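# Two robots open a locker's spring-pinned drop-down gate

## Task

Get the locker's drop-down front gate open and leave it resting open by itself. It is latched shut by a spring pin at each of its two top corners. Afterwards release the gate and move the robots away from it. It only counts if the gate stays open with no robot holding it, and neither robot may topple or be left leaning.

## Robot and tools

ROBOTS. r1 and r2 are identical Hello Robot Stretch 3 units. Each has a two-wheel differential base (0.33 m long, 0.34 m wide, passive omni wheel at the rear), a lift carriage on a vertical mast, a telescoping arm that sticks out of the robot's right side, a wrist (yaw, pitch, roll), a two-finger gripper, and a pan/tilt head. The base cannot strafe, so moving the hand forward or back means driving. Spins pivot about the midpoint of the drive wheels, 0.05 m behind the front edge. Stowed, the wrist pokes out up to 0.06 m past the right side and a spin sweeps a 0.28 m radius; an unfolded level gripper reaches farther.

FRAMES. Base frame: origin on the floor between the drive wheels, x forward, y left, z up. hand_pose is in this frame, located where closed fingertips meet; with wrist joints at zero its x points up, y back toward the mast, z to the rear. Odometry frame = base frame at the scene's start; base_odometry is wheel counting only (slip counts as travel), heading positive left, -3.142 to 3.142. Each robot reports only in its own frames; the relative placement of the two robots is visible only through images, lidar_m, wrist_depth_mm and head_depth_mm.

execute_actions. Arguments: "actions" (a list holding one action object, or empty to just read state and images) and optional "cameras" (names like r1_head_camera, r1_nav_camera, r1_wrist_camera, same for r2, or "all"; omitted/null/all gives every camera, [] gives none). The action object has keys "r1" and/or "r2"; each may hold "base", "joints", "contact_limits".
- base: exactly one of translate_m (relative drive in metres from where the base last reported itself, positive forward, -1 to 1) or rotate_rad (relative turn in radians, positive counter-clockwise from above, -3.2 to 3.2).
- joints: absolute targets by name. lift_m 0 to 1.1 m (arm height). arm_m 0 to 0.52 m (extension). wrist_yaw_rad -1.345 to 4.42 (0 along the arm, positive toward the front, 3.0 folded over the base). wrist_pitch_rad -1.57 to 0.451 (0 level, negative tips down). wrist_roll_rad -2.911 to 2.911 (0 fingers side by side, horizontal). gripper_m -0.089 to 0.179 (larger is wider; true tip gap is about 0.007 smaller near closed, 0.025 smaller fully open, zero under 0.007). head_pan_rad -3.953 to 1.73 (0 forward, positive left, -1.57 along the arm). head_tilt_rad -1.53 to 0.419 (negative down). Done tolerances: ±0.004 lift, arm, gripper; ±0.02 yaw, roll, head; ±0.05 pitch.
- contact_limits: only arm_m, a motor_effort percent 1 to 100; the arm halts with contact_stop near that effort (negative when retracting). Lower is gentler, too low halts instantly; it also caps holding force until the next action. The result shows the active, default and maximum limit.
All motions in one action begin together. Anything omitted may still be driving toward an earlier target without it being reported. A bad key or out-of-range number rejects the whole call. If a result reports a stop, later motion, wait and finish calls in the same reply are skipped.

wait: seconds 0 to 10; commands nothing and returns what an empty call would. zoom_image: camera plus region [x0, y0, x1, y1] in pixels from the top-left, at most 504 by 504, on that camera's latest full image. finished_scene: scene (integer, the current scene); irreversible, reports success and the next task. A reply with no tool call ends everything.

RESULTS. base_status/joint_status: "done" (for the base, wheels turned the commanded amount even if slipping), "off_target" (resting short, maybe still pushing), "contact_stop", "time_out", "torque_fault" (target dropped; it holds where it stopped unless slack or unpowered). Arm and lift halt on firm contact and go slack until recommanded; a slack lift may sink under load or keep pressing, and closing fingers on a surface pushes it up. Base, wrist and head never contact-stop. An overloaded wrist servo shuts off for 10 s. on_its_own covers uncommanded parts; "held at" is a held target, not a position. motor_effort: percent of max, positive toward higher values, bracket is last action's peak; biased and noisy; effort outside the rest range suggests pushing or loading; positive wheel effort pushes forward. lidar_m: 12 sectors of 30 degrees, first dead ahead, counter-clockwise (4th left, 7th behind, 10th right), metres from base origin, plane 0.17 m high, range 0.15 to 12, "-" nothing; ignores clear objects and its own body but sees the other robot; the mast and a low lift hide some sectors; thin legs may be missed. wrist_depth_mm (45 to 1000) and head_depth_mm (280 to 4000, sideways image) are 7x7 median depths from the top left. base_tilt in degrees (forward/right positive, ~4 degree fixed bias), turned_by_wheels and turned_by_imu are turns since last result. The pictures line orders the images. Camera calibration lists K, distortion and T_world_to_cam from the carrying robot's base frame, with small errors; updated poses appear in results.

SPEED. Fast (0.30 m/s, 1.9 rad/s) only with lift_m under 0.30, arm_m under 0.03, wrist_yaw_rad over 2.54; otherwise 0.10 m/s, 0.63 rad/s.

GRIPPER. Grip by commanding below the object's width; release by commanding at least 0.02 above the contact value. Readings don't confirm a grasp. A stall guard weakens hard squeezes; send a new value to re-squeeze.

SELF-COLLISION. Fold or unfold the wrist only with lift_m 0.32 to 0.95, wrist_pitch_rad -0.4, roll near 0; once folded, lift may drop to 0.25. With yaw below -0.4 keep pitch at -0.5 or lower.

AVOID. Robots pressing each other (fatal; no state line reports contact; once bases touch, any further driving squeezes hard). Equal commands can differ by up to 2.5 cm per metre. Tipping: arm pushing something rigid with the gripper above ~0.45 m (worse with raised limits or a repeated push), driving while hooked on something fixed, snagging furniture, especially reversing. To recover, undo in small steps, pull the gripper free, lower lift_m to ~0.2. Also avoid drops, slips, slams and hard hits. The simulation runs during thinking while robots hold the last command.

Each tool is called as name([rows], argument=value, ...), one row to a line, values as JSON.

## Session

I'll start by looking at the current state and the camera images.

execute_actions(actions=[])

Scene clock: 0.00 s.
r1.base_odometry: x=+0.000 y=+0.000 heading=+0.000 (m, m, rad; r1's odometry frame)
r1.turned_by_wheels: +0.000 (rad since the last result)
r1.turned_by_imu: +0.000 (rad since the last result)
r1.base_tilt: forward=-0.3 right=+0.3 (deg)
r1.lidar_m: 0.98 1.19 2.27 2.28 2.71 2.36 2.53 2.79 2.50 1.74 1.09 0.98
r1.head_depth_mm: 868 875 884 895 902 910 921 / 896 908 917 924 935 940 953 / 929 934 950 954 966 975 987 / 960 970 980 994 1002 1016 1022 / 997 1006 1020 1031 1042 1054 1067 / 1038 1046 1061 1079 1081 1093 1106 / 1076 1092 1106 1121 1130 1143 1160
r1.base_status: not commanded
r1.joint_positions: lift_m=+0.570 arm_m=-0.001 wrist_yaw_rad=+2.942 wrist_pitch_rad=-0.579 wrist_roll_rad=-0.015 gripper_m=+0.037 head_pan_rad=+0.015 head_tilt_rad=+0.007
r1.joint_status: not commanded
r1.motor_effort: left_wheel=-1 right_wheel=+0 lift_m=+28 arm_m=-1 wrist_yaw_rad=+1 wrist_pitch_rad=+3 wrist_roll_rad=+0 gripper_m=+0 head_pan_rad=+0 head_tilt_rad=+2 (%)
r1.hand_pose: x=+0.0186 y=+0.0537 z=+0.5488 quat_wxyz=(+0.268, +0.689, +0.136, +0.660) (m; r1's base frame)
r1.wrist_depth_mm: - - - - - - - / - - - - - - - / - - - - - - - / - - - - - - - / 877 932 948 875 932 888 891 / 758 788 - 764 - 775 787 / 680 697 - 688 662 685 694
r2.base_odometry: x=+0.000 y=+0.000 heading=+0.000 (m, m, rad; r2's odometry frame)
r2.turned_by_wheels: +0.000 (rad since the last result)
r2.turned_by_imu: +0.000 (rad since the last result)
r2.base_tilt: forward=+2.2 right=-1.7 (deg)
r2.lidar_m: 2.12 3.16 3.22 2.70 2.53 2.54 1.74 1.62 1.65 2.12 4.76 1.77
r2.head_depth_mm: 2048 3051 - - - 1729 2142 / 2038 3039 - - - 3055 2235 / 2043 3062 - - - 3443 2344 / 2035 3089 3798 3852 3851 3452 2329 / 2052 3097 3561 3560 3628 3457 2325 / 2039 3087 3323 3372 3372 3280 2325 / 2056 3022 3150 3133 3173 3112 2333
r2.base_status: not commanded
r2.joint_positions: lift_m=+0.361 arm_m=+0.000 wrist_yaw_rad=+2.839 wrist_pitch_rad=-0.362 wrist_roll_rad=+0.001 gripper_m=+0.037 head_pan_rad=+0.002 head_tilt_rad=+0.015
r2.joint_status: not commanded
r2.motor_effort: left_wheel=+0 right_wheel=+0 lift_m=+27 arm_m=-2 wrist_yaw_rad=+0 wrist_pitch_rad=+5 wrist_roll_rad=+1 gripper_m=+1 head_pan_rad=+0 head_tilt_rad=+2 (%)
r2.hand_pose: x=+0.0475 y=+0.0758 z=+0.3861 quat_wxyz=(+0.231, +0.707, +0.021, +0.668) (m; r2's base frame)
r2.wrist_depth_mm: - - - - - - - / - - - - - - - / - - - - - - - / - 895 892 903 937 941 907 / 704 743 748 745 735 730 736 / 609 - 610 616 635 624 607 / 514 - 523 521 523 524 519
pictures: r1_head_camera (sideways: a quarter turn clockwise sets it upright), r1_nav_camera (sideways: a quarter turn counterclockwise sets it upright), r1_wrist_camera, r2_head_camera (sideways: a quarter turn clockwise sets it upright), r2_nav_camera (sideways: a quarter turn counterclockwise sets it upright), r2_wrist_camera
Images, in order (width x height): r1_head_camera 896x504, r1_nav_camera 672x504, r1_wrist_camera 644x364, r2_head_camera 896x504, r2_nav_camera 672x504, r2_wrist_camera 644x364.

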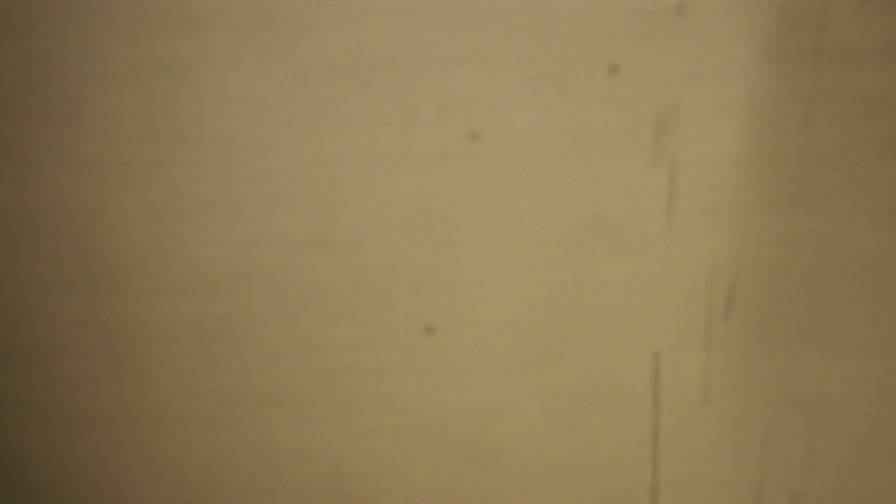

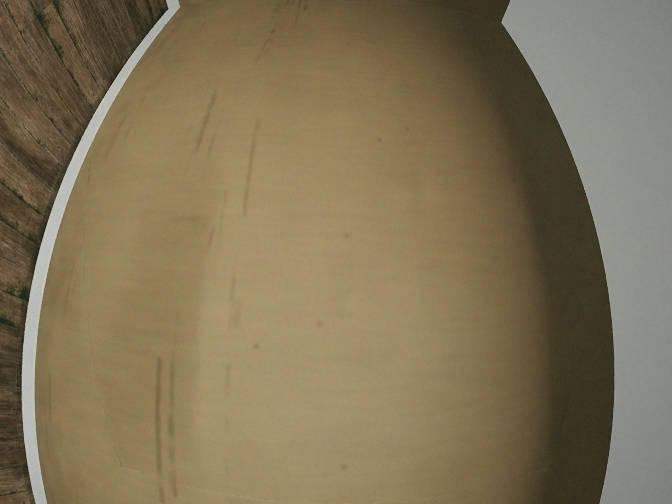

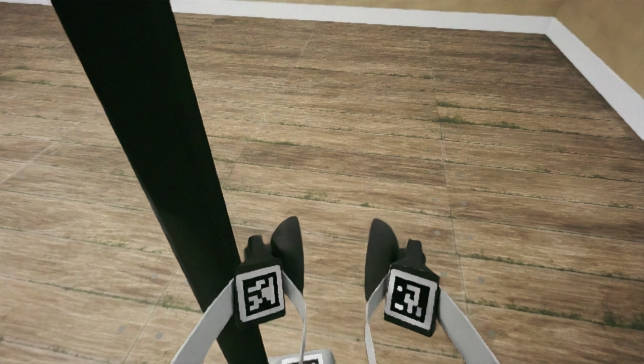

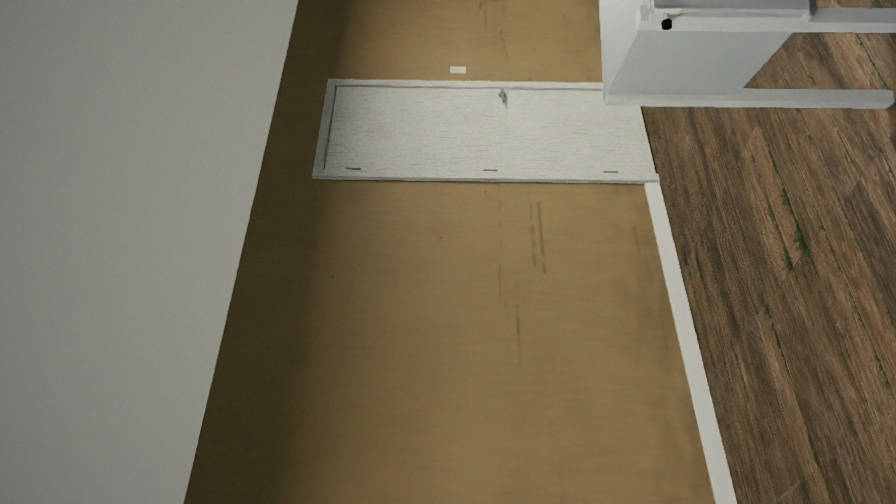

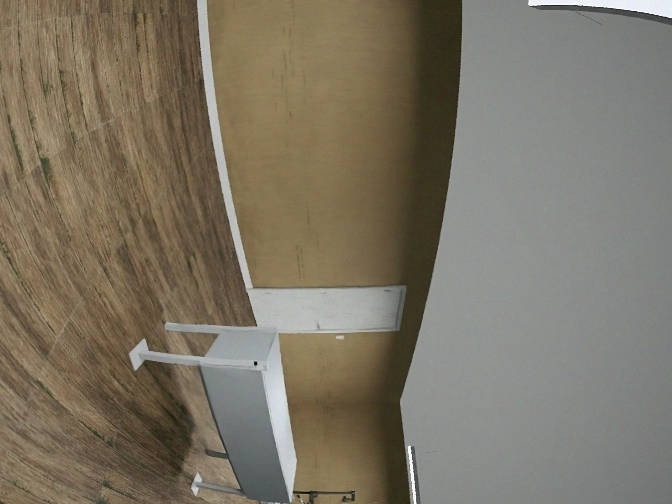

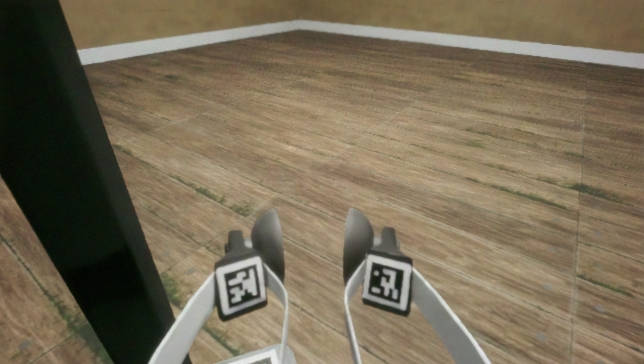

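execute_actions([
  {"r1": {"joints": {"head_pan_rad": -2.8, "head_tilt_rad": -0.3}}, "r2": {"joints": {"head_pan_rad": -0.55, "head_tilt_rad": -0.3}}},
], cameras=["r1_head_camera", "r1_nav_camera", "r2_head_camera", "r2_nav_camera"])

Scene clock: 2.43 s.
r1.base_odometry: x=+0.000 y=+0.000 heading=+0.000 (m, m, rad; r1's odometry frame)
r1.turned_by_wheels: +0.000 (rad since the last result)
r1.turned_by_imu: +0.000 (rad since the last result)
r1.base_tilt: forward=-0.3 right=+0.4 (deg)
r1.lidar_m: 0.98 1.18 2.27 2.28 2.72 2.35 2.53 2.78 2.50 1.74 1.08 0.98
r1.head_depth_mm: - - - 3740 2535 1911 1538 / - - - 3784 2525 1903 1534 / - - - 3855 2564 1929 1555 / 3647 3827 - 3895 2602 1949 1564 / 3277 3333 3455 3609 2617 1976 1570 / 2940 3048 3172 3288 2655 1979 1579 / 2696 2809 2869 3020 2689 1994 1588
r1.base_status: not commanded
r1.joint_positions: lift_m=+0.570 arm_m=-0.001 wrist_yaw_rad=+2.942 wrist_pitch_rad=-0.579 wrist_roll_rad=-0.015 gripper_m=+0.037 head_pan_rad=-2.793 head_tilt_rad=-0.296
r1.joint_status: all done
r1.motor_effort: left_wheel=+0(1) right_wheel=+0(1) lift_m=+29(28) arm_m=+1(0) wrist_yaw_rad=+0(1) wrist_pitch_rad=+3(3) wrist_roll_rad=+0(0) gripper_m=+0(0) head_pan_rad=-3(36) head_tilt_rad=-2(17) (%)
r1.hand_pose: x=+0.0186 y=+0.0537 z=+0.5488 quat_wxyz=(+0.268, +0.689, +0.136, +0.660) (m; r1's base frame)
r1.wrist_depth_mm: - - - - - - - / - - - - - - - / - - - - - - - / - - - - - - - / 856 881 902 886 929 881 901 / 782 773 - 769 - 769 790 / 706 688 - 678 672 698 711
r2.base_odometry: x=+0.000 y=+0.000 heading=+0.000 (m, m, rad; r2's odometry frame)
r2.turned_by_wheels: +0.000 (rad since the last result)
r2.turned_by_imu: +0.000 (rad since the last result)
r2.base_tilt: forward=+2.2 right=-1.7 (deg)
r2.lidar_m: 2.11 3.16 3.20 2.70 2.53 2.55 1.74 1.63 1.65 2.13 4.75 1.77
r2.head_depth_mm: - - - - 2682 1978 1555 / - - - 3364 2676 1970 1561 / - - - 2405 2670 1964 1550 / - - - 2097 2638 1935 1550 / - - - 1916 2538 1954 1532 / - - - 1800 2377 1947 1537 / - - - 2020 2470 1948 1547
r2.base_status: not commanded
r2.joint_positions: lift_m=+0.361 arm_m=+0.000 wrist_yaw_rad=+2.839 wrist_pitch_rad=-0.362 wrist_roll_rad=+0.001 gripper_m=+0.037 head_pan_rad=-0.543 head_tilt_rad=-0.296
r2.joint_status: all done
r2.motor_effort: left_wheel=+0(0) right_wheel=+0(0) lift_m=+27(27) arm_m=-1(1) wrist_yaw_rad=+0(0) wrist_pitch_rad=+5(5) wrist_roll_rad=+1(0) gripper_m=+0(1) head_pan_rad=-2(25) head_tilt_rad=-2(18) (%)
r2.hand_pose: x=+0.0475 y=+0.0758 z=+0.3861 quat_wxyz=(+0.231, +0.707, +0.021, +0.668) (m; r2's base frame)
r2.wrist_depth_mm: - - - - - - - / - - - - - - - / - - - - - - - / - 905 938 909 947 930 941 / 707 730 747 748 747 746 747 / 604 - 616 613 640 622 619 / 524 - 516 522 522 526 520
pictures: r1_head_camera (sideways: a quarter turn clockwise sets it upright), r1_nav_camera (sideways: a quarter turn counterclockwise sets it upright), r2_head_camera (sideways: a quarter turn clockwise sets it upright), r2_nav_camera (sideways: a quarter turn counterclockwise sets it upright)
camera_calibration (this result's frames):
r1_head_camera: T_world_to_cam=[[0.310115, 0.0776397, -0.947523, 1.25127], [0.355908, -0.933665, 0.0399811, -0.0486043], [-0.881566, -0.34963, -0.317177, 0.376515], [0, 0, 0, 1]] pos_world=[-0.0388165, -0.0108874, 1.30697]
r1_nav_camera: T_world_to_cam=[[-0.234035, -0.108587, 0.966145, -1.21305], [-0.370988, 0.928525, 0.0144926, 0.0319665], [-0.898663, -0.355037, -0.257592, 0.295102], [0, 0, 0, 1]] pos_world=[-0.00684034, -0.056632, 1.24754]
r2_head_camera: T_world_to_cam=[[-0.244269, 0.131936, -0.96069, 1.27564], [0.53123, 0.84702, -0.0187471, 0.0286744], [0.811251, -0.514927, -0.276989, 0.310041], [0, 0, 0, 1]] pos_world=[0.0448455, -0.0329426, 1.31191]
r2_nav_camera: T_world_to_cam=[[0.241338, -0.170896, 0.955275, -1.20624], [-0.546974, -0.83707, -0.011564, 0.0666995], [0.801608, -0.51972, -0.295492, 0.336172], [0, 0, 0, 1]] pos_world=[0.0581169, 0.0244045, 1.2524]
Images, in order (width x height): r1_head_camera 896x504, r1_nav_camera 672x504, r2_head_camera 896x504, r2_nav_camera 672x504.

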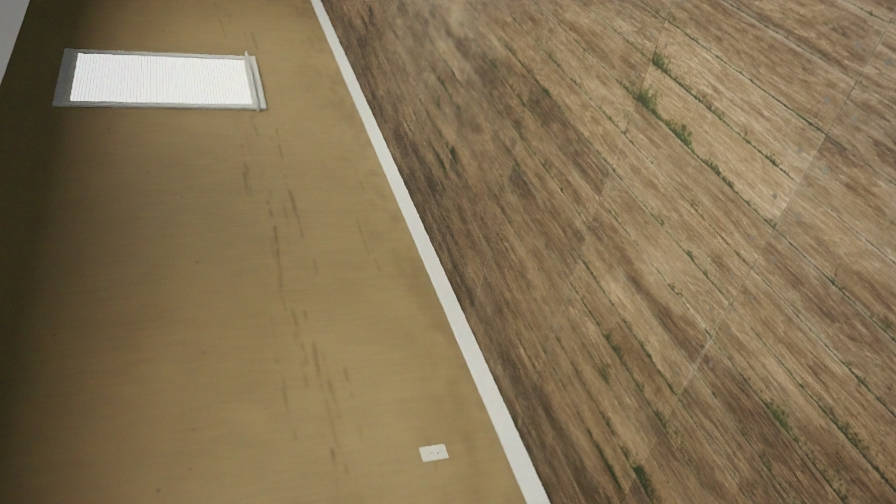

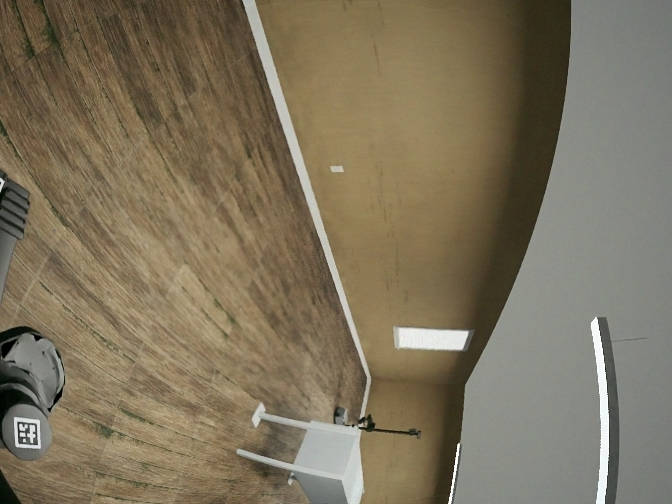

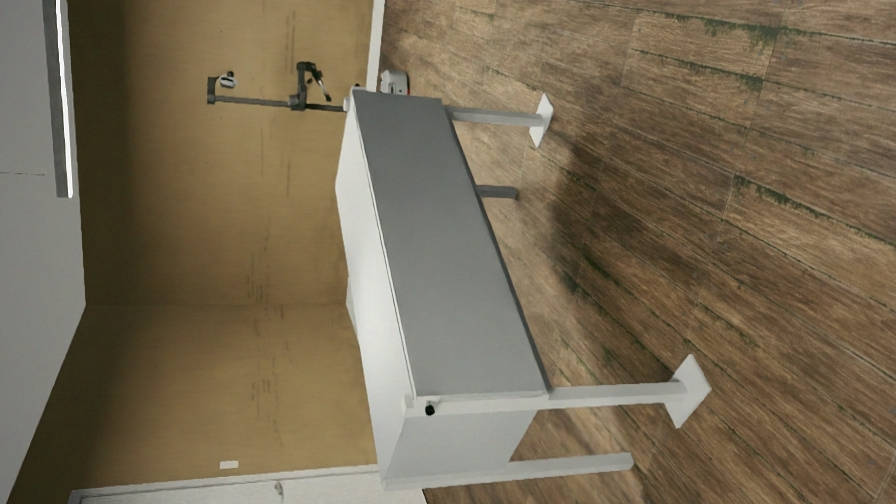

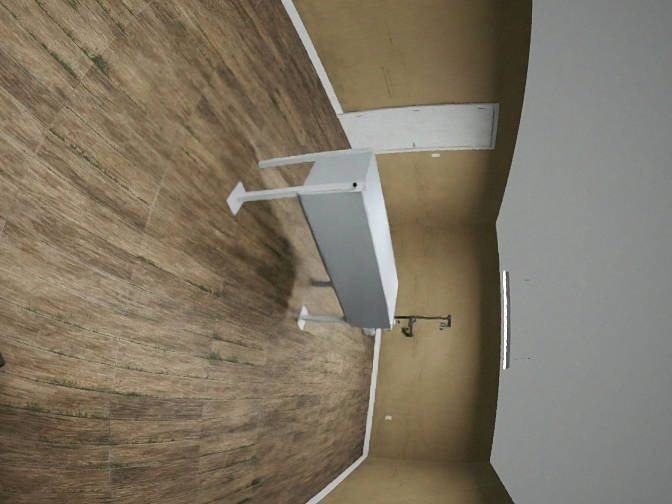

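zoom_image(camera="r2_head_camera", region=[380, 370, 500, 450])

zoom_image(camera="r2_head_camera", region=[320, 60, 440, 140])

Region (380, 370, 500, 450) of r2_head_camera's 896x504 image, scaled by 4.200, with more detail than that image has.

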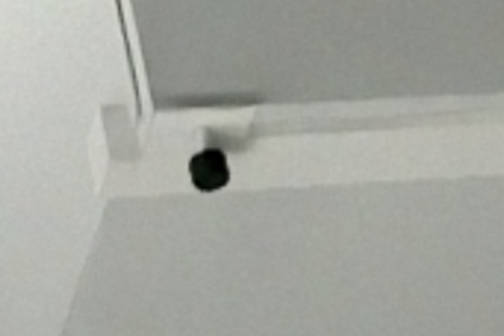

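Region (320, 60, 440, 140) of r2_head_camera's 896x504 image, scaled by 4.200, with more detail than that image has.

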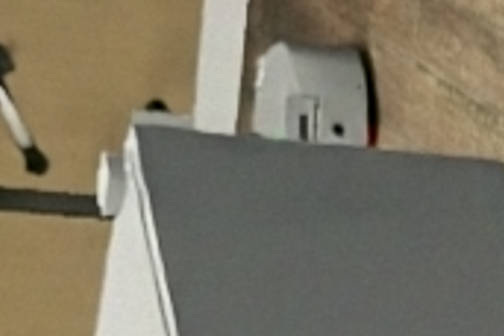

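execute_actions([
  {"r1": {"joints": {"head_pan_rad": -3.4, "head_tilt_rad": -0.3, "lift_m": 0.28, "wrist_pitch_rad": -0.4}}, "r2": {"joints": {"lift_m": 0.28}}},
], cameras=["r1_head_camera", "r1_nav_camera"])

Scene clock: 11.60 s.
r1.base_odometry: x=+0.000 y=+0.000 heading=+0.000 (m, m, rad; r1's odometry frame)
r1.turned_by_wheels: +0.000 (rad since the last result)
r1.turned_by_imu: +0.001 (rad since the last result)
r1.base_tilt: forward=-0.3 right=+0.5 (deg)
r1.lidar_m: 0.98 1.19 2.26 2.28 2.73 2.35 2.53 2.78 2.51 1.74 1.09 0.98
r1.head_depth_mm: - - - 3690 2545 1905 1533 / - - 3485 3733 2538 1894 1547 / - - 2785 2783 2563 1931 1560 / - - 2850 3248 2608 1938 1559 / - - - 3693 2611 1962 1573 / - - - - 2661 1979 1597 / - - - - 2692 1995 1593
r1.base_status: not commanded
r1.joint_positions: lift_m=+0.280 arm_m=-0.001 wrist_yaw_rad=+2.942 wrist_pitch_rad=-0.421 wrist_roll_rad=-0.015 gripper_m=+0.037 head_pan_rad=-3.393 head_tilt_rad=-0.296
r1.joint_status: all done
r1.motor_effort: left_wheel=+0(1) right_wheel=+1(0) lift_m=+23(25) arm_m=+0(0) wrist_yaw_rad=-1(0) wrist_pitch_rad=+5(6) wrist_roll_rad=+0(0) gripper_m=+0(0) head_pan_rad=-3(37) head_tilt_rad=-1(2) (%)
r1.hand_pose: x=+0.0231 y=+0.0759 z=+0.2922 quat_wxyz=(+0.216, +0.697, +0.080, +0.679) (m; r1's base frame)
r1.wrist_depth_mm: - - - - - - - / - - - - - - - / - - - - - - - / 752 - 769 761 803 788 771 / 619 619 660 621 653 624 625 / 532 522 - 531 - 526 532 / 460 - - - 436 456 459
r2.base_odometry: x=+0.000 y=+0.000 heading=+0.000 (m, m, rad; r2's odometry frame)
r2.turned_by_wheels: +0.000 (rad since the last result)
r2.turned_by_imu: -0.001 (rad since the last result)
r2.base_tilt: forward=+2.2 right=-1.7 (deg)
r2.lidar_m: 2.12 3.15 3.22 2.70 2.53 2.54 1.74 1.63 1.65 2.12 4.74 1.77
r2.head_depth_mm: - - - - 2693 1979 1561 / - - - 3380 2655 1952 1558 / - - - 2405 2683 1966 1548 / - - - 2133 2665 1958 1548 / - - - 1943 2524 1944 1544 / - - - 1789 2361 1933 1546 / - - - 2014 2483 1929 1544
r2.base_status: not commanded
r2.joint_positions: lift_m=+0.280 arm_m=+0.000 wrist_yaw_rad=+2.839 wrist_pitch_rad=-0.363 wrist_roll_rad=+0.001 gripper_m=+0.037 head_pan_rad=-0.543 head_tilt_rad=-0.296
r2.joint_status: all done
r2.motor_effort: left_wheel=-1(1) right_wheel=+0(0) lift_m=+22(24) arm_m=-1(0) wrist_yaw_rad=+0(0) wrist_pitch_rad=+5(6) wrist_roll_rad=+1(1) gripper_m=+1(1) head_pan_rad=-2(2) head_tilt_rad=-2(1) (%)
r2.hand_pose: x=+0.0475 y=+0.0757 z=+0.3055 quat_wxyz=(+0.231, +0.707, +0.022, +0.668) (m; r2's base frame)
r2.wrist_depth_mm: - - - - - - - / - - - - - - - / - - - - - - - / - 751 759 770 785 771 791 / 585 619 647 614 606 624 631 / 502 - - 514 535 516 517 / 438 - - 439 443 442 437
pictures: r1_head_camera (sideways: a quarter turn clockwise sets it upright), r1_nav_camera (sideways: a quarter turn counterclockwise sets it upright)
camera_calibration (this result's frames):
r1_head_camera: T_world_to_cam=[[0.299807, -0.111057, -0.947514, 1.25132], [-0.233524, -0.971529, 0.0399816, -0.0450093], [-0.924977, 0.209281, -0.317205, 0.376817], [0, 0, 0, 1]] pos_world=[-0.0371175, 0.0163796, 1.30697]
r1_nav_camera: T_world_to_cam=[[-0.254495, 0.0425531, 0.966137, -1.21292], [0.218174, 0.975802, 0.0144916, 0.0283738], [-0.942142, 0.214474, -0.257621, 0.295406], [0, 0, 0, 1]] pos_world=[-0.0365586, -0.0394307, 1.24754]
Images, in order (width x height): r1_head_camera 896x504, r1_nav_camera 672x504.

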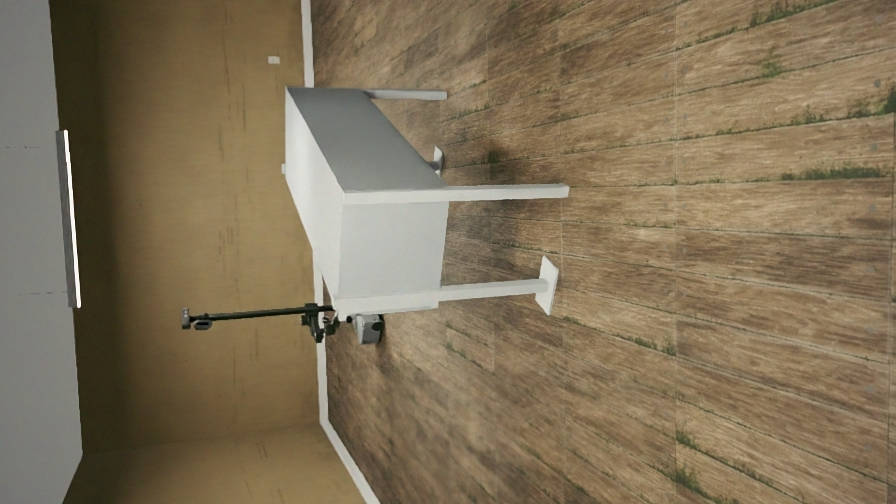

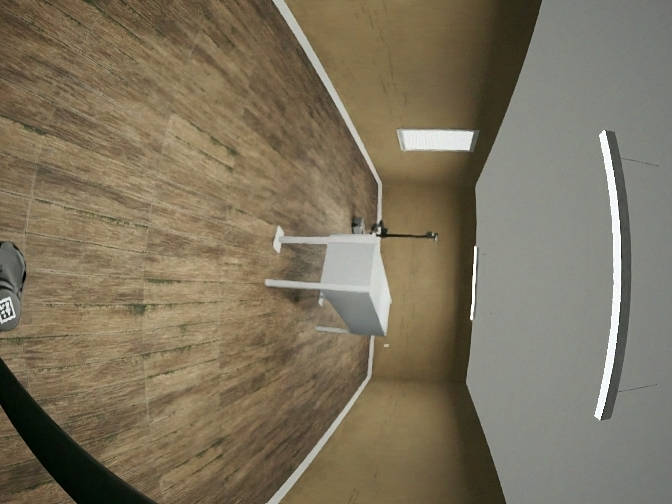

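execute_actions([
  {"r1": {"base": {"translate_m": -1.0}}, "r2": {"base": {"translate_m": 1.0}, "joints": {"head_pan_rad": -0.8, "head_tilt_rad": -0.5}}},
], cameras=["r1_head_camera", "r2_head_camera"])

Scene clock: 19.70 s.
r1.base_odometry: x=-1.000 y=+0.000 heading=+0.000 (m, m, rad; r1's odometry frame)
r1.turned_by_wheels: +0.000 (rad since the last result)
r1.turned_by_imu: -0.006 (rad since the last result)
r1.base_tilt: forward=-0.4 right=+0.4 (deg)
r1.lidar_m: 1.93 2.33 2.60 2.61 3.16 1.45 3.94 2.42 2.17 2.18 2.15 1.92
r1.head_depth_mm: - - 2537 1541 1648 1826 1533 / - - - 1549 1649 1918 1548 / - - - 1609 1767 1855 1543 / - - - 3409 2500 1934 1563 / - - - 3965 2619 1970 1559 / - - - - 2630 1959 1581 / - - - - 2683 2011 1581
r1.base_status: done
r1.joint_positions: lift_m=+0.280 arm_m=-0.001 wrist_yaw_rad=+2.942 wrist_pitch_rad=-0.421 wrist_roll_rad=-0.015 gripper_m=+0.037 head_pan_rad=-3.393 head_tilt_rad=-0.297
r1.joint_status: not commanded
r1.motor_effort: left_wheel=+0(6) right_wheel=+0(6) lift_m=+24(25) arm_m=+0(0) wrist_yaw_rad=+0(0) wrist_pitch_rad=+6(6) wrist_roll_rad=+0(0) gripper_m=+0(1) head_pan_rad=-3(3) head_tilt_rad=-1(1) (%)
r1.hand_pose: x=+0.0231 y=+0.0760 z=+0.2923 quat_wxyz=(+0.215, +0.697, +0.080, +0.679) (m; r1's base frame)
r1.wrist_depth_mm: - - - - - - - / - - - - - - - / - - - - - - - / 756 - 781 773 780 769 784 / 619 626 652 623 669 630 627 / 522 526 - 534 - 519 534 / 456 - - - 441 448 459
r2.base_odometry: x=+1.000 y=+0.000 heading=+0.000 (m, m, rad; r2's odometry frame)
r2.turned_by_wheels: +0.000 (rad since the last result)
r2.turned_by_imu: +0.000 (rad since the last result)
r2.base_tilt: forward=+2.2 right=-1.6 (deg)
r2.lidar_m: 2.50 2.33 2.38 3.06 3.12 3.18 2.61 2.44 2.49 3.22 2.18 0.89
r2.head_depth_mm: - - 3251 2642 2008 1599 1339 / - - 1597 2312 1978 1583 1329 / - - 1386 1300 1917 1586 1331 / - - 1374 1058 1166 1583 1323 / - - 1364 1018 1112 1501 1321 / - - 1354 1089 1239 1578 1316 / - - 3789 1189 1420 1526 1320
r2.base_status: done
r2.joint_positions: lift_m=+0.280 arm_m=+0.000 wrist_yaw_rad=+2.839 wrist_pitch_rad=-0.363 wrist_roll_rad=+0.001 gripper_m=+0.037 head_pan_rad=-0.793 head_tilt_rad=-0.494
r2.joint_status: all done
r2.motor_effort: left_wheel=+0(7) right_wheel=+0(4) lift_m=+22(22) arm_m=-1(1) wrist_yaw_rad=+0(0) wrist_pitch_rad=+6(6) wrist_roll_rad=+1(1) gripper_m=+1(0) head_pan_rad=-2(18) head_tilt_rad=-2(14) (%)
r2.hand_pose: x=+0.0475 y=+0.0757 z=+0.3055 quat_wxyz=(+0.231, +0.707, +0.022, +0.668) (m; r2's base frame)
r2.wrist_depth_mm: - - - - - - - / - - - - - - - / - - - - - - - / - 785 775 751 770 775 771 / 578 615 646 623 625 619 610 / 494 - - 506 528 514 513 / 447 - - 444 436 442 444
pictures: r1_head_camera (sideways: a quarter turn clockwise sets it upright), r2_head_camera (sideways: a quarter turn clockwise sets it upright)
camera_calibration (this result's frames):
r1_head_camera: T_world_to_cam=[[0.300714, -0.111319, -0.947195, 1.2509], [-0.233647, -0.971498, 0.0399969, -0.0450285], [-0.924651, 0.209282, -0.318153, 0.378048], [0, 0, 0, 1]] pos_world=[-0.037121, 0.0163846, 1.30692]
r2_head_camera: T_world_to_cam=[[-0.332978, 0.319238, -0.88725, 1.18033], [0.721555, 0.692014, -0.0218035, 0.0314873], [0.607029, -0.64746, -0.460773, 0.550459], [0, 0, 0, 1]] pos_world=[0.0361616, -0.042197, 1.30157]
Images, in order (width x height): r1_head_camera 896x504, r2_head_camera 896x504.

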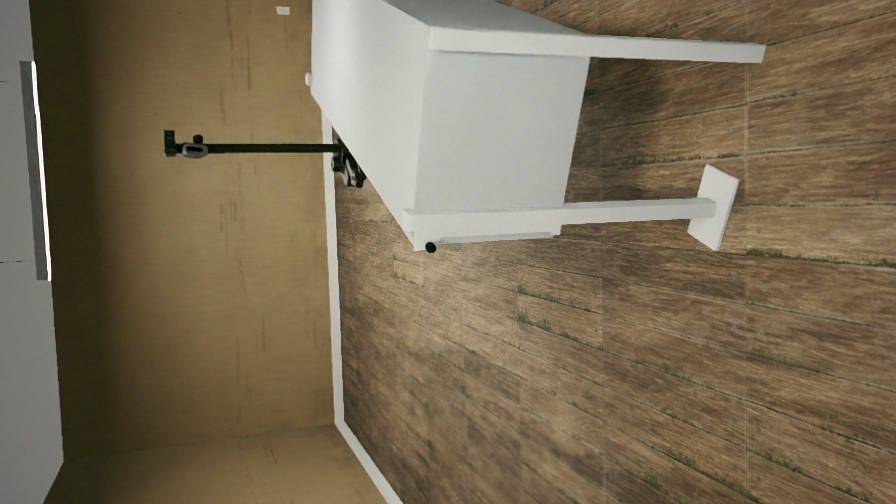

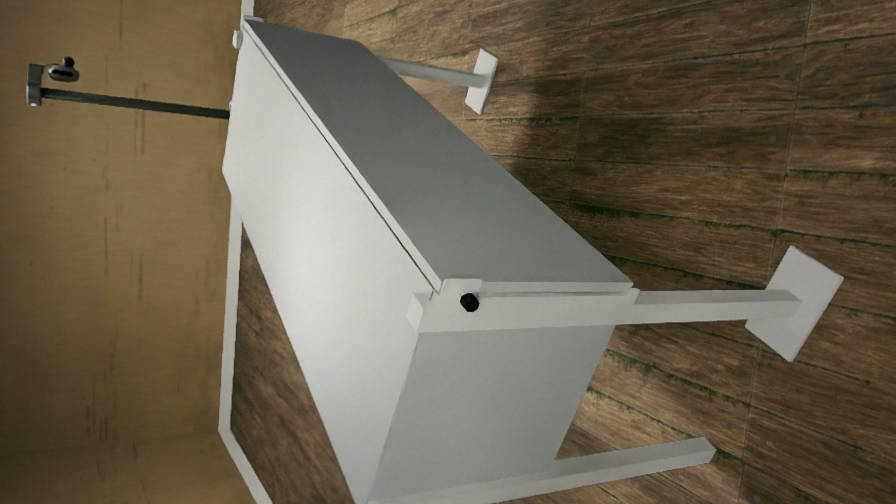

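zoom_image(camera="r2_head_camera", region=[390, 250, 540, 350])

zoom_image(camera="r1_head_camera", region=[380, 190, 500, 270])

Region (390, 250, 540, 350) of r2_head_camera's 896x504 image, scaled by 3.360, with more detail than that image has.

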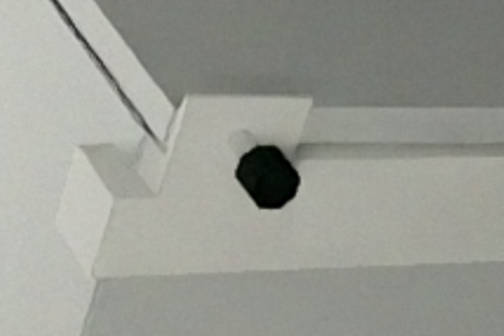

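Region (380, 190, 500, 270) of r1_head_camera's 896x504 image, scaled by 4.200, with more detail than that image has.

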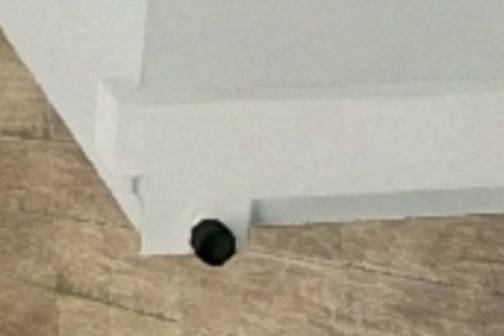

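execute_actions([
  {"r1": {"base": {"translate_m": -1.0}}, "r2": {"base": {"translate_m": 0.5}, "joints": {"head_pan_rad": -1.5, "head_tilt_rad": -0.75}}},
], cameras=["r1_nav_camera", "r2_head_camera"])

Scene clock: 29.67 s.
r1.base_odometry: x=-2.000 y=+0.000 heading=+0.000 (m, m, rad; r1's odometry frame)
r1.turned_by_wheels: +0.000 (rad since the last result)
r1.turned_by_imu: -0.006 (rad since the last result)
r1.base_tilt: forward=-0.3 right=+0.3 (deg)
r1.lidar_m: 2.87 3.28 2.89 2.91 0.78 0.67 3.39 2.07 1.86 1.86 2.23 2.87
r1.head_depth_mm: - - - 3722 2525 1899 1525 / - - - 3824 2518 1909 1533 / - - - 3824 2562 1936 1546 / - - - 3819 2607 1934 1557 / - - - 3967 2598 1954 1559 / - - - - 2681 1965 1580 / - - - - 2670 1985 1584
r1.base_status: done
r1.joint_positions: lift_m=+0.280 arm_m=-0.001 wrist_yaw_rad=+2.942 wrist_pitch_rad=-0.420 wrist_roll_rad=-0.015 gripper_m=+0.037 head_pan_rad=-3.393 head_tilt_rad=-0.297
r1.joint_status: not commanded
r1.motor_effort: left_wheel=+1(5) right_wheel=-1(6) lift_m=+25(25) arm_m=+0(1) wrist_yaw_rad=+0(0) wrist_pitch_rad=+5(6) wrist_roll_rad=+0(0) gripper_m=-1(0) head_pan_rad=-3(3) head_tilt_rad=+0(1) (%)
r1.hand_pose: x=+0.0231 y=+0.0760 z=+0.2923 quat_wxyz=(+0.215, +0.697, +0.080, +0.679) (m; r1's base frame)
r1.wrist_depth_mm: - - - - - - - / - - - - - - - / 993 - - - - - - / 768 - 791 760 786 770 797 / 615 617 639 623 646 628 638 / 512 520 - 537 - 527 526 / 467 - - - 438 450 458
r2.base_odometry: x=+1.500 y=+0.000 heading=+0.000 (m, m, rad; r2's odometry frame)
r2.turned_by_wheels: +0.000 (rad since the last result)
r2.turned_by_imu: -0.001 (rad since the last result)
r2.base_tilt: forward=+2.2 right=-1.7 (deg)
r2.lidar_m: 2.06 1.93 1.96 2.53 3.40 3.47 3.05 2.85 2.90 2.00 0.62 0.75
r2.head_depth_mm: 3326 3094 2333 1867 1569 1352 1186 / 3708 3071 2340 1876 1572 1348 1181 / - 3036 2289 1862 1553 1341 1173 / - 3022 2303 1847 1547 1341 1173 / - 2886 2224 1769 1482 1302 1167 / 1609 1042 794 778 953 1318 1170 / 1489 1035 791 779 934 1328 1168
r2.base_status: done
r2.joint_positions: lift_m=+0.280 arm_m=+0.000 wrist_yaw_rad=+2.839 wrist_pitch_rad=-0.363 wrist_roll_rad=+0.001 gripper_m=+0.037 head_pan_rad=-1.493 head_tilt_rad=-0.740
r2.joint_status: all done
r2.motor_effort: left_wheel=+0(6) right_wheel=+0(5) lift_m=+22(22) arm_m=-1(1) wrist_yaw_rad=+0(0) wrist_pitch_rad=+6(6) wrist_roll_rad=+1(1) gripper_m=+1(0) head_pan_rad=-1(25) head_tilt_rad=-3(17) (%)
r2.hand_pose: x=+0.0475 y=+0.0757 z=+0.3054 quat_wxyz=(+0.231, +0.707, +0.022, +0.668) (m; r2's base frame)
r2.wrist_depth_mm: - - - - - - - / - - - - - - - / - - - - - - - / - 757 767 752 771 794 775 / 579 618 644 613 622 612 639 / 511 - - 517 539 528 515 / 439 - - 442 442 439 441
pictures: r1_nav_camera (sideways: a quarter turn counterclockwise sets it upright), r2_head_camera (sideways: a quarter turn clockwise sets it upright)
camera_calibration (this result's frames):
r1_nav_camera: T_world_to_cam=[[-0.255578, 0.0428593, 0.965838, -1.21252], [0.218261, 0.975783, 0.0144553, 0.0284207], [-0.941829, 0.214499, -0.258744, 0.296865], [0, 0, 0, 1]] pos_world=[-0.0365016, -0.0394419, 1.2475]
r2_head_camera: T_world_to_cam=[[-0.0646001, 0.660442, -0.748093, 0.997267], [0.997255, 0.0699071, -0.0243997, 0.033178], [0.0361825, -0.747616, -0.663145, 0.817225], [0, 0, 0, 1]] pos_world=[0.00176744, -0.0499852, 1.2888]
Images, in order (width x height): r1_nav_camera 672x504, r2_head_camera 896x504.

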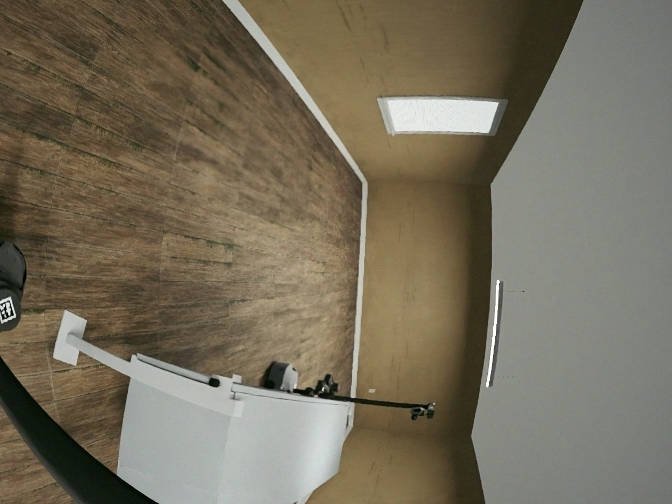

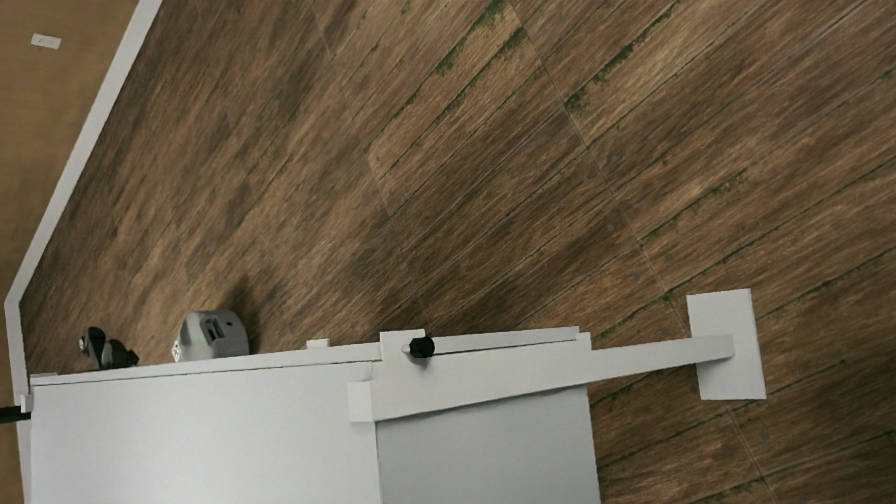

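execute_actions([
  {"r1": {"base": {"rotate_rad": -2.23}, "joints": {"lift_m": 0.71, "head_pan_rad": -1.57, "head_tilt_rad": -0.7}}, "r2": {"base": {"rotate_rad": 0.22}, "joints": {"lift_m": 0.71, "head_pan_rad": -1.57, "head_tilt_rad": -0.7, "wrist_pitch_rad": -0.4}}},
], cameras=["r1_head_camera", "r2_head_camera"])

Scene clock: 35.80 s.
r1.base_odometry: x=-2.000 y=+0.000 heading=-2.230 (m, m, rad; r1's odometry frame)
r1.turned_by_wheels: -2.230 (rad since the last result)
r1.turned_by_imu: -2.220 (rad since the last result)
r1.base_tilt: forward=-0.3 right=+0.4 (deg)
r1.lidar_m: 1.86 1.85 2.07 2.88 2.87 3.21 2.91 2.90 0.79 0.67 4.24 2.24
r1.head_depth_mm: 1661 1077 816 867 1482 1357 1238 / 1584 1085 824 873 1483 1367 1239 / 1626 1103 833 870 1042 1309 1224 / 2579 2661 900 923 1560 1364 1255 / - 3222 2425 1933 1618 1383 1224 / - 3285 2460 1956 1629 1391 1217 / - 3301 2457 1984 1637 1411 1226
r1.base_status: done
r1.joint_positions: lift_m=+0.710 arm_m=-0.001 wrist_yaw_rad=+2.942 wrist_pitch_rad=-0.420 wrist_roll_rad=-0.015 gripper_m=+0.037 head_pan_rad=-1.577 head_tilt_rad=-0.691
r1.joint_status: all done
r1.motor_effort: left_wheel=+1(6) right_wheel=-2(8) lift_m=+33(35) arm_m=+1(0) wrist_yaw_rad=+0(1) wrist_pitch_rad=+6(5) wrist_roll_rad=+0(0) gripper_m=+0(0) head_pan_rad=+4(39) head_tilt_rad=-3(20) (%)
r1.hand_pose: x=+0.0231 y=+0.0760 z=+0.7220 quat_wxyz=(+0.215, +0.697, +0.080, +0.679) (m; r1's base frame)
r1.wrist_depth_mm: - - - - - - - / - - - - - - - / - - - - - - - / - - - - - - - / - - - - - - - / - - - - - - - / 918 897 879 942 908 934 935
r2.base_odometry: x=+1.500 y=+0.000 heading=+0.220 (m, m, rad; r2's odometry frame)
r2.turned_by_wheels: +0.220 (rad since the last result)
r2.turned_by_imu: +0.217 (rad since the last result)
r2.base_tilt: forward=+2.3 right=-1.7 (deg)
r2.lidar_m: 1.95 1.92 2.09 3.19 3.42 3.62 2.89 2.85 3.10 0.62 0.75 2.45
r2.head_depth_mm: 3893 3353 2463 1972 1602 1367 1248 / - 3343 2445 1944 1609 1372 1237 / - 3328 2447 1924 1600 1366 1231 / - 3030 2277 1767 1524 1364 1236 / 2423 1154 846 772 939 1297 1231 / 1741 1137 845 788 948 1364 1190 / - 1131 838 792 945 1354 1184
r2.base_status: done
r2.joint_positions: lift_m=+0.710 arm_m=+0.000 wrist_yaw_rad=+2.839 wrist_pitch_rad=-0.414 wrist_roll_rad=+0.001 gripper_m=+0.037 head_pan_rad=-1.563 head_tilt_rad=-0.704
r2.joint_status: all done
r2.motor_effort: left_wheel=-2(9) right_wheel=+2(6) lift_m=+31(32) arm_m=-1(0) wrist_yaw_rad=+0(0) wrist_pitch_rad=+5(7) wrist_roll_rad=+1(1) gripper_m=+0(1) head_pan_rad=-2(8) head_tilt_rad=+2(7) (%)
r2.hand_pose: x=+0.0457 y=+0.0699 z=+0.7234 quat_wxyz=(+0.248, +0.706, +0.040, +0.662) (m; r2's base frame)
r2.wrist_depth_mm: - - - - - - - / - - - - - - - / - - - - - - - / - - - - - - - / - - - - - - - / 982 - 968 - - - - / 865 824 846 836 850 864 871
pictures: r1_head_camera (sideways: a quarter turn clockwise sets it upright), r2_head_camera (sideways: a quarter turn clockwise sets it upright)
camera_calibration (this result's frames):
r1_head_camera: T_world_to_cam=[[0.0370832, 0.658104, -0.752013, 0.997959], [0.999056, -0.00737796, 0.0428088, -0.0561872], [0.0226243, -0.75289, -0.657757, 0.814143], [0, 0, 0, 1]] pos_world=[0.000707205, -0.0442151, 1.28839]
r2_head_camera: T_world_to_cam=[[-0.0182155, 0.635948, -0.771517, 1.02751], [0.999709, -0.000613532, -0.0241088, 0.0327855], [-0.0158053, -0.771732, -0.635752, 0.78191], [0, 0, 0, 1]] pos_world=[-0.00170092, -0.0500007, 1.29064]
Images, in order (width x height): r1_head_camera 896x504, r2_head_camera 896x504.

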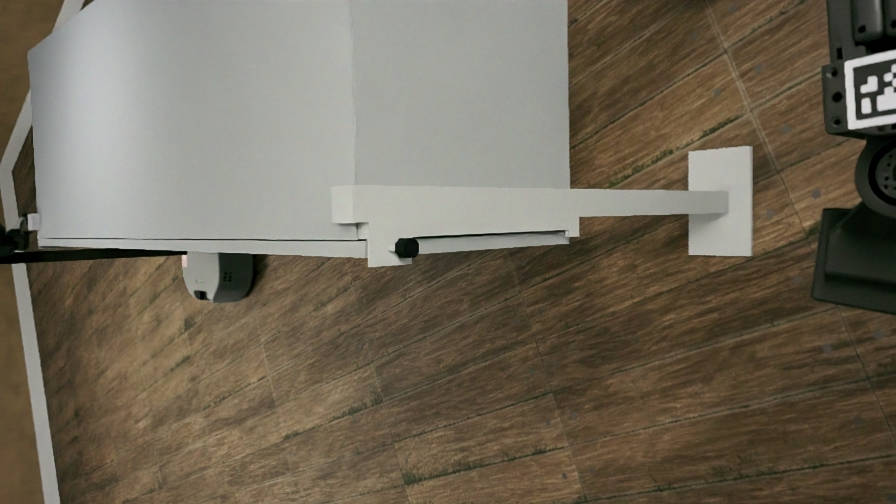

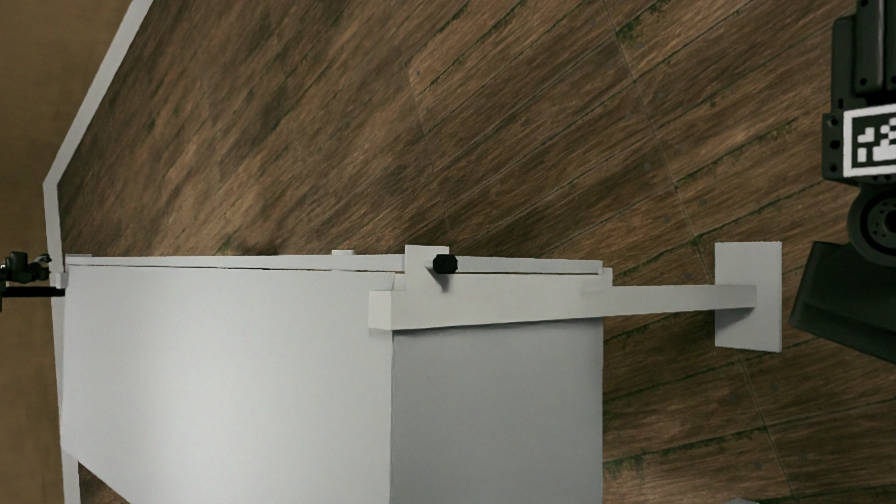

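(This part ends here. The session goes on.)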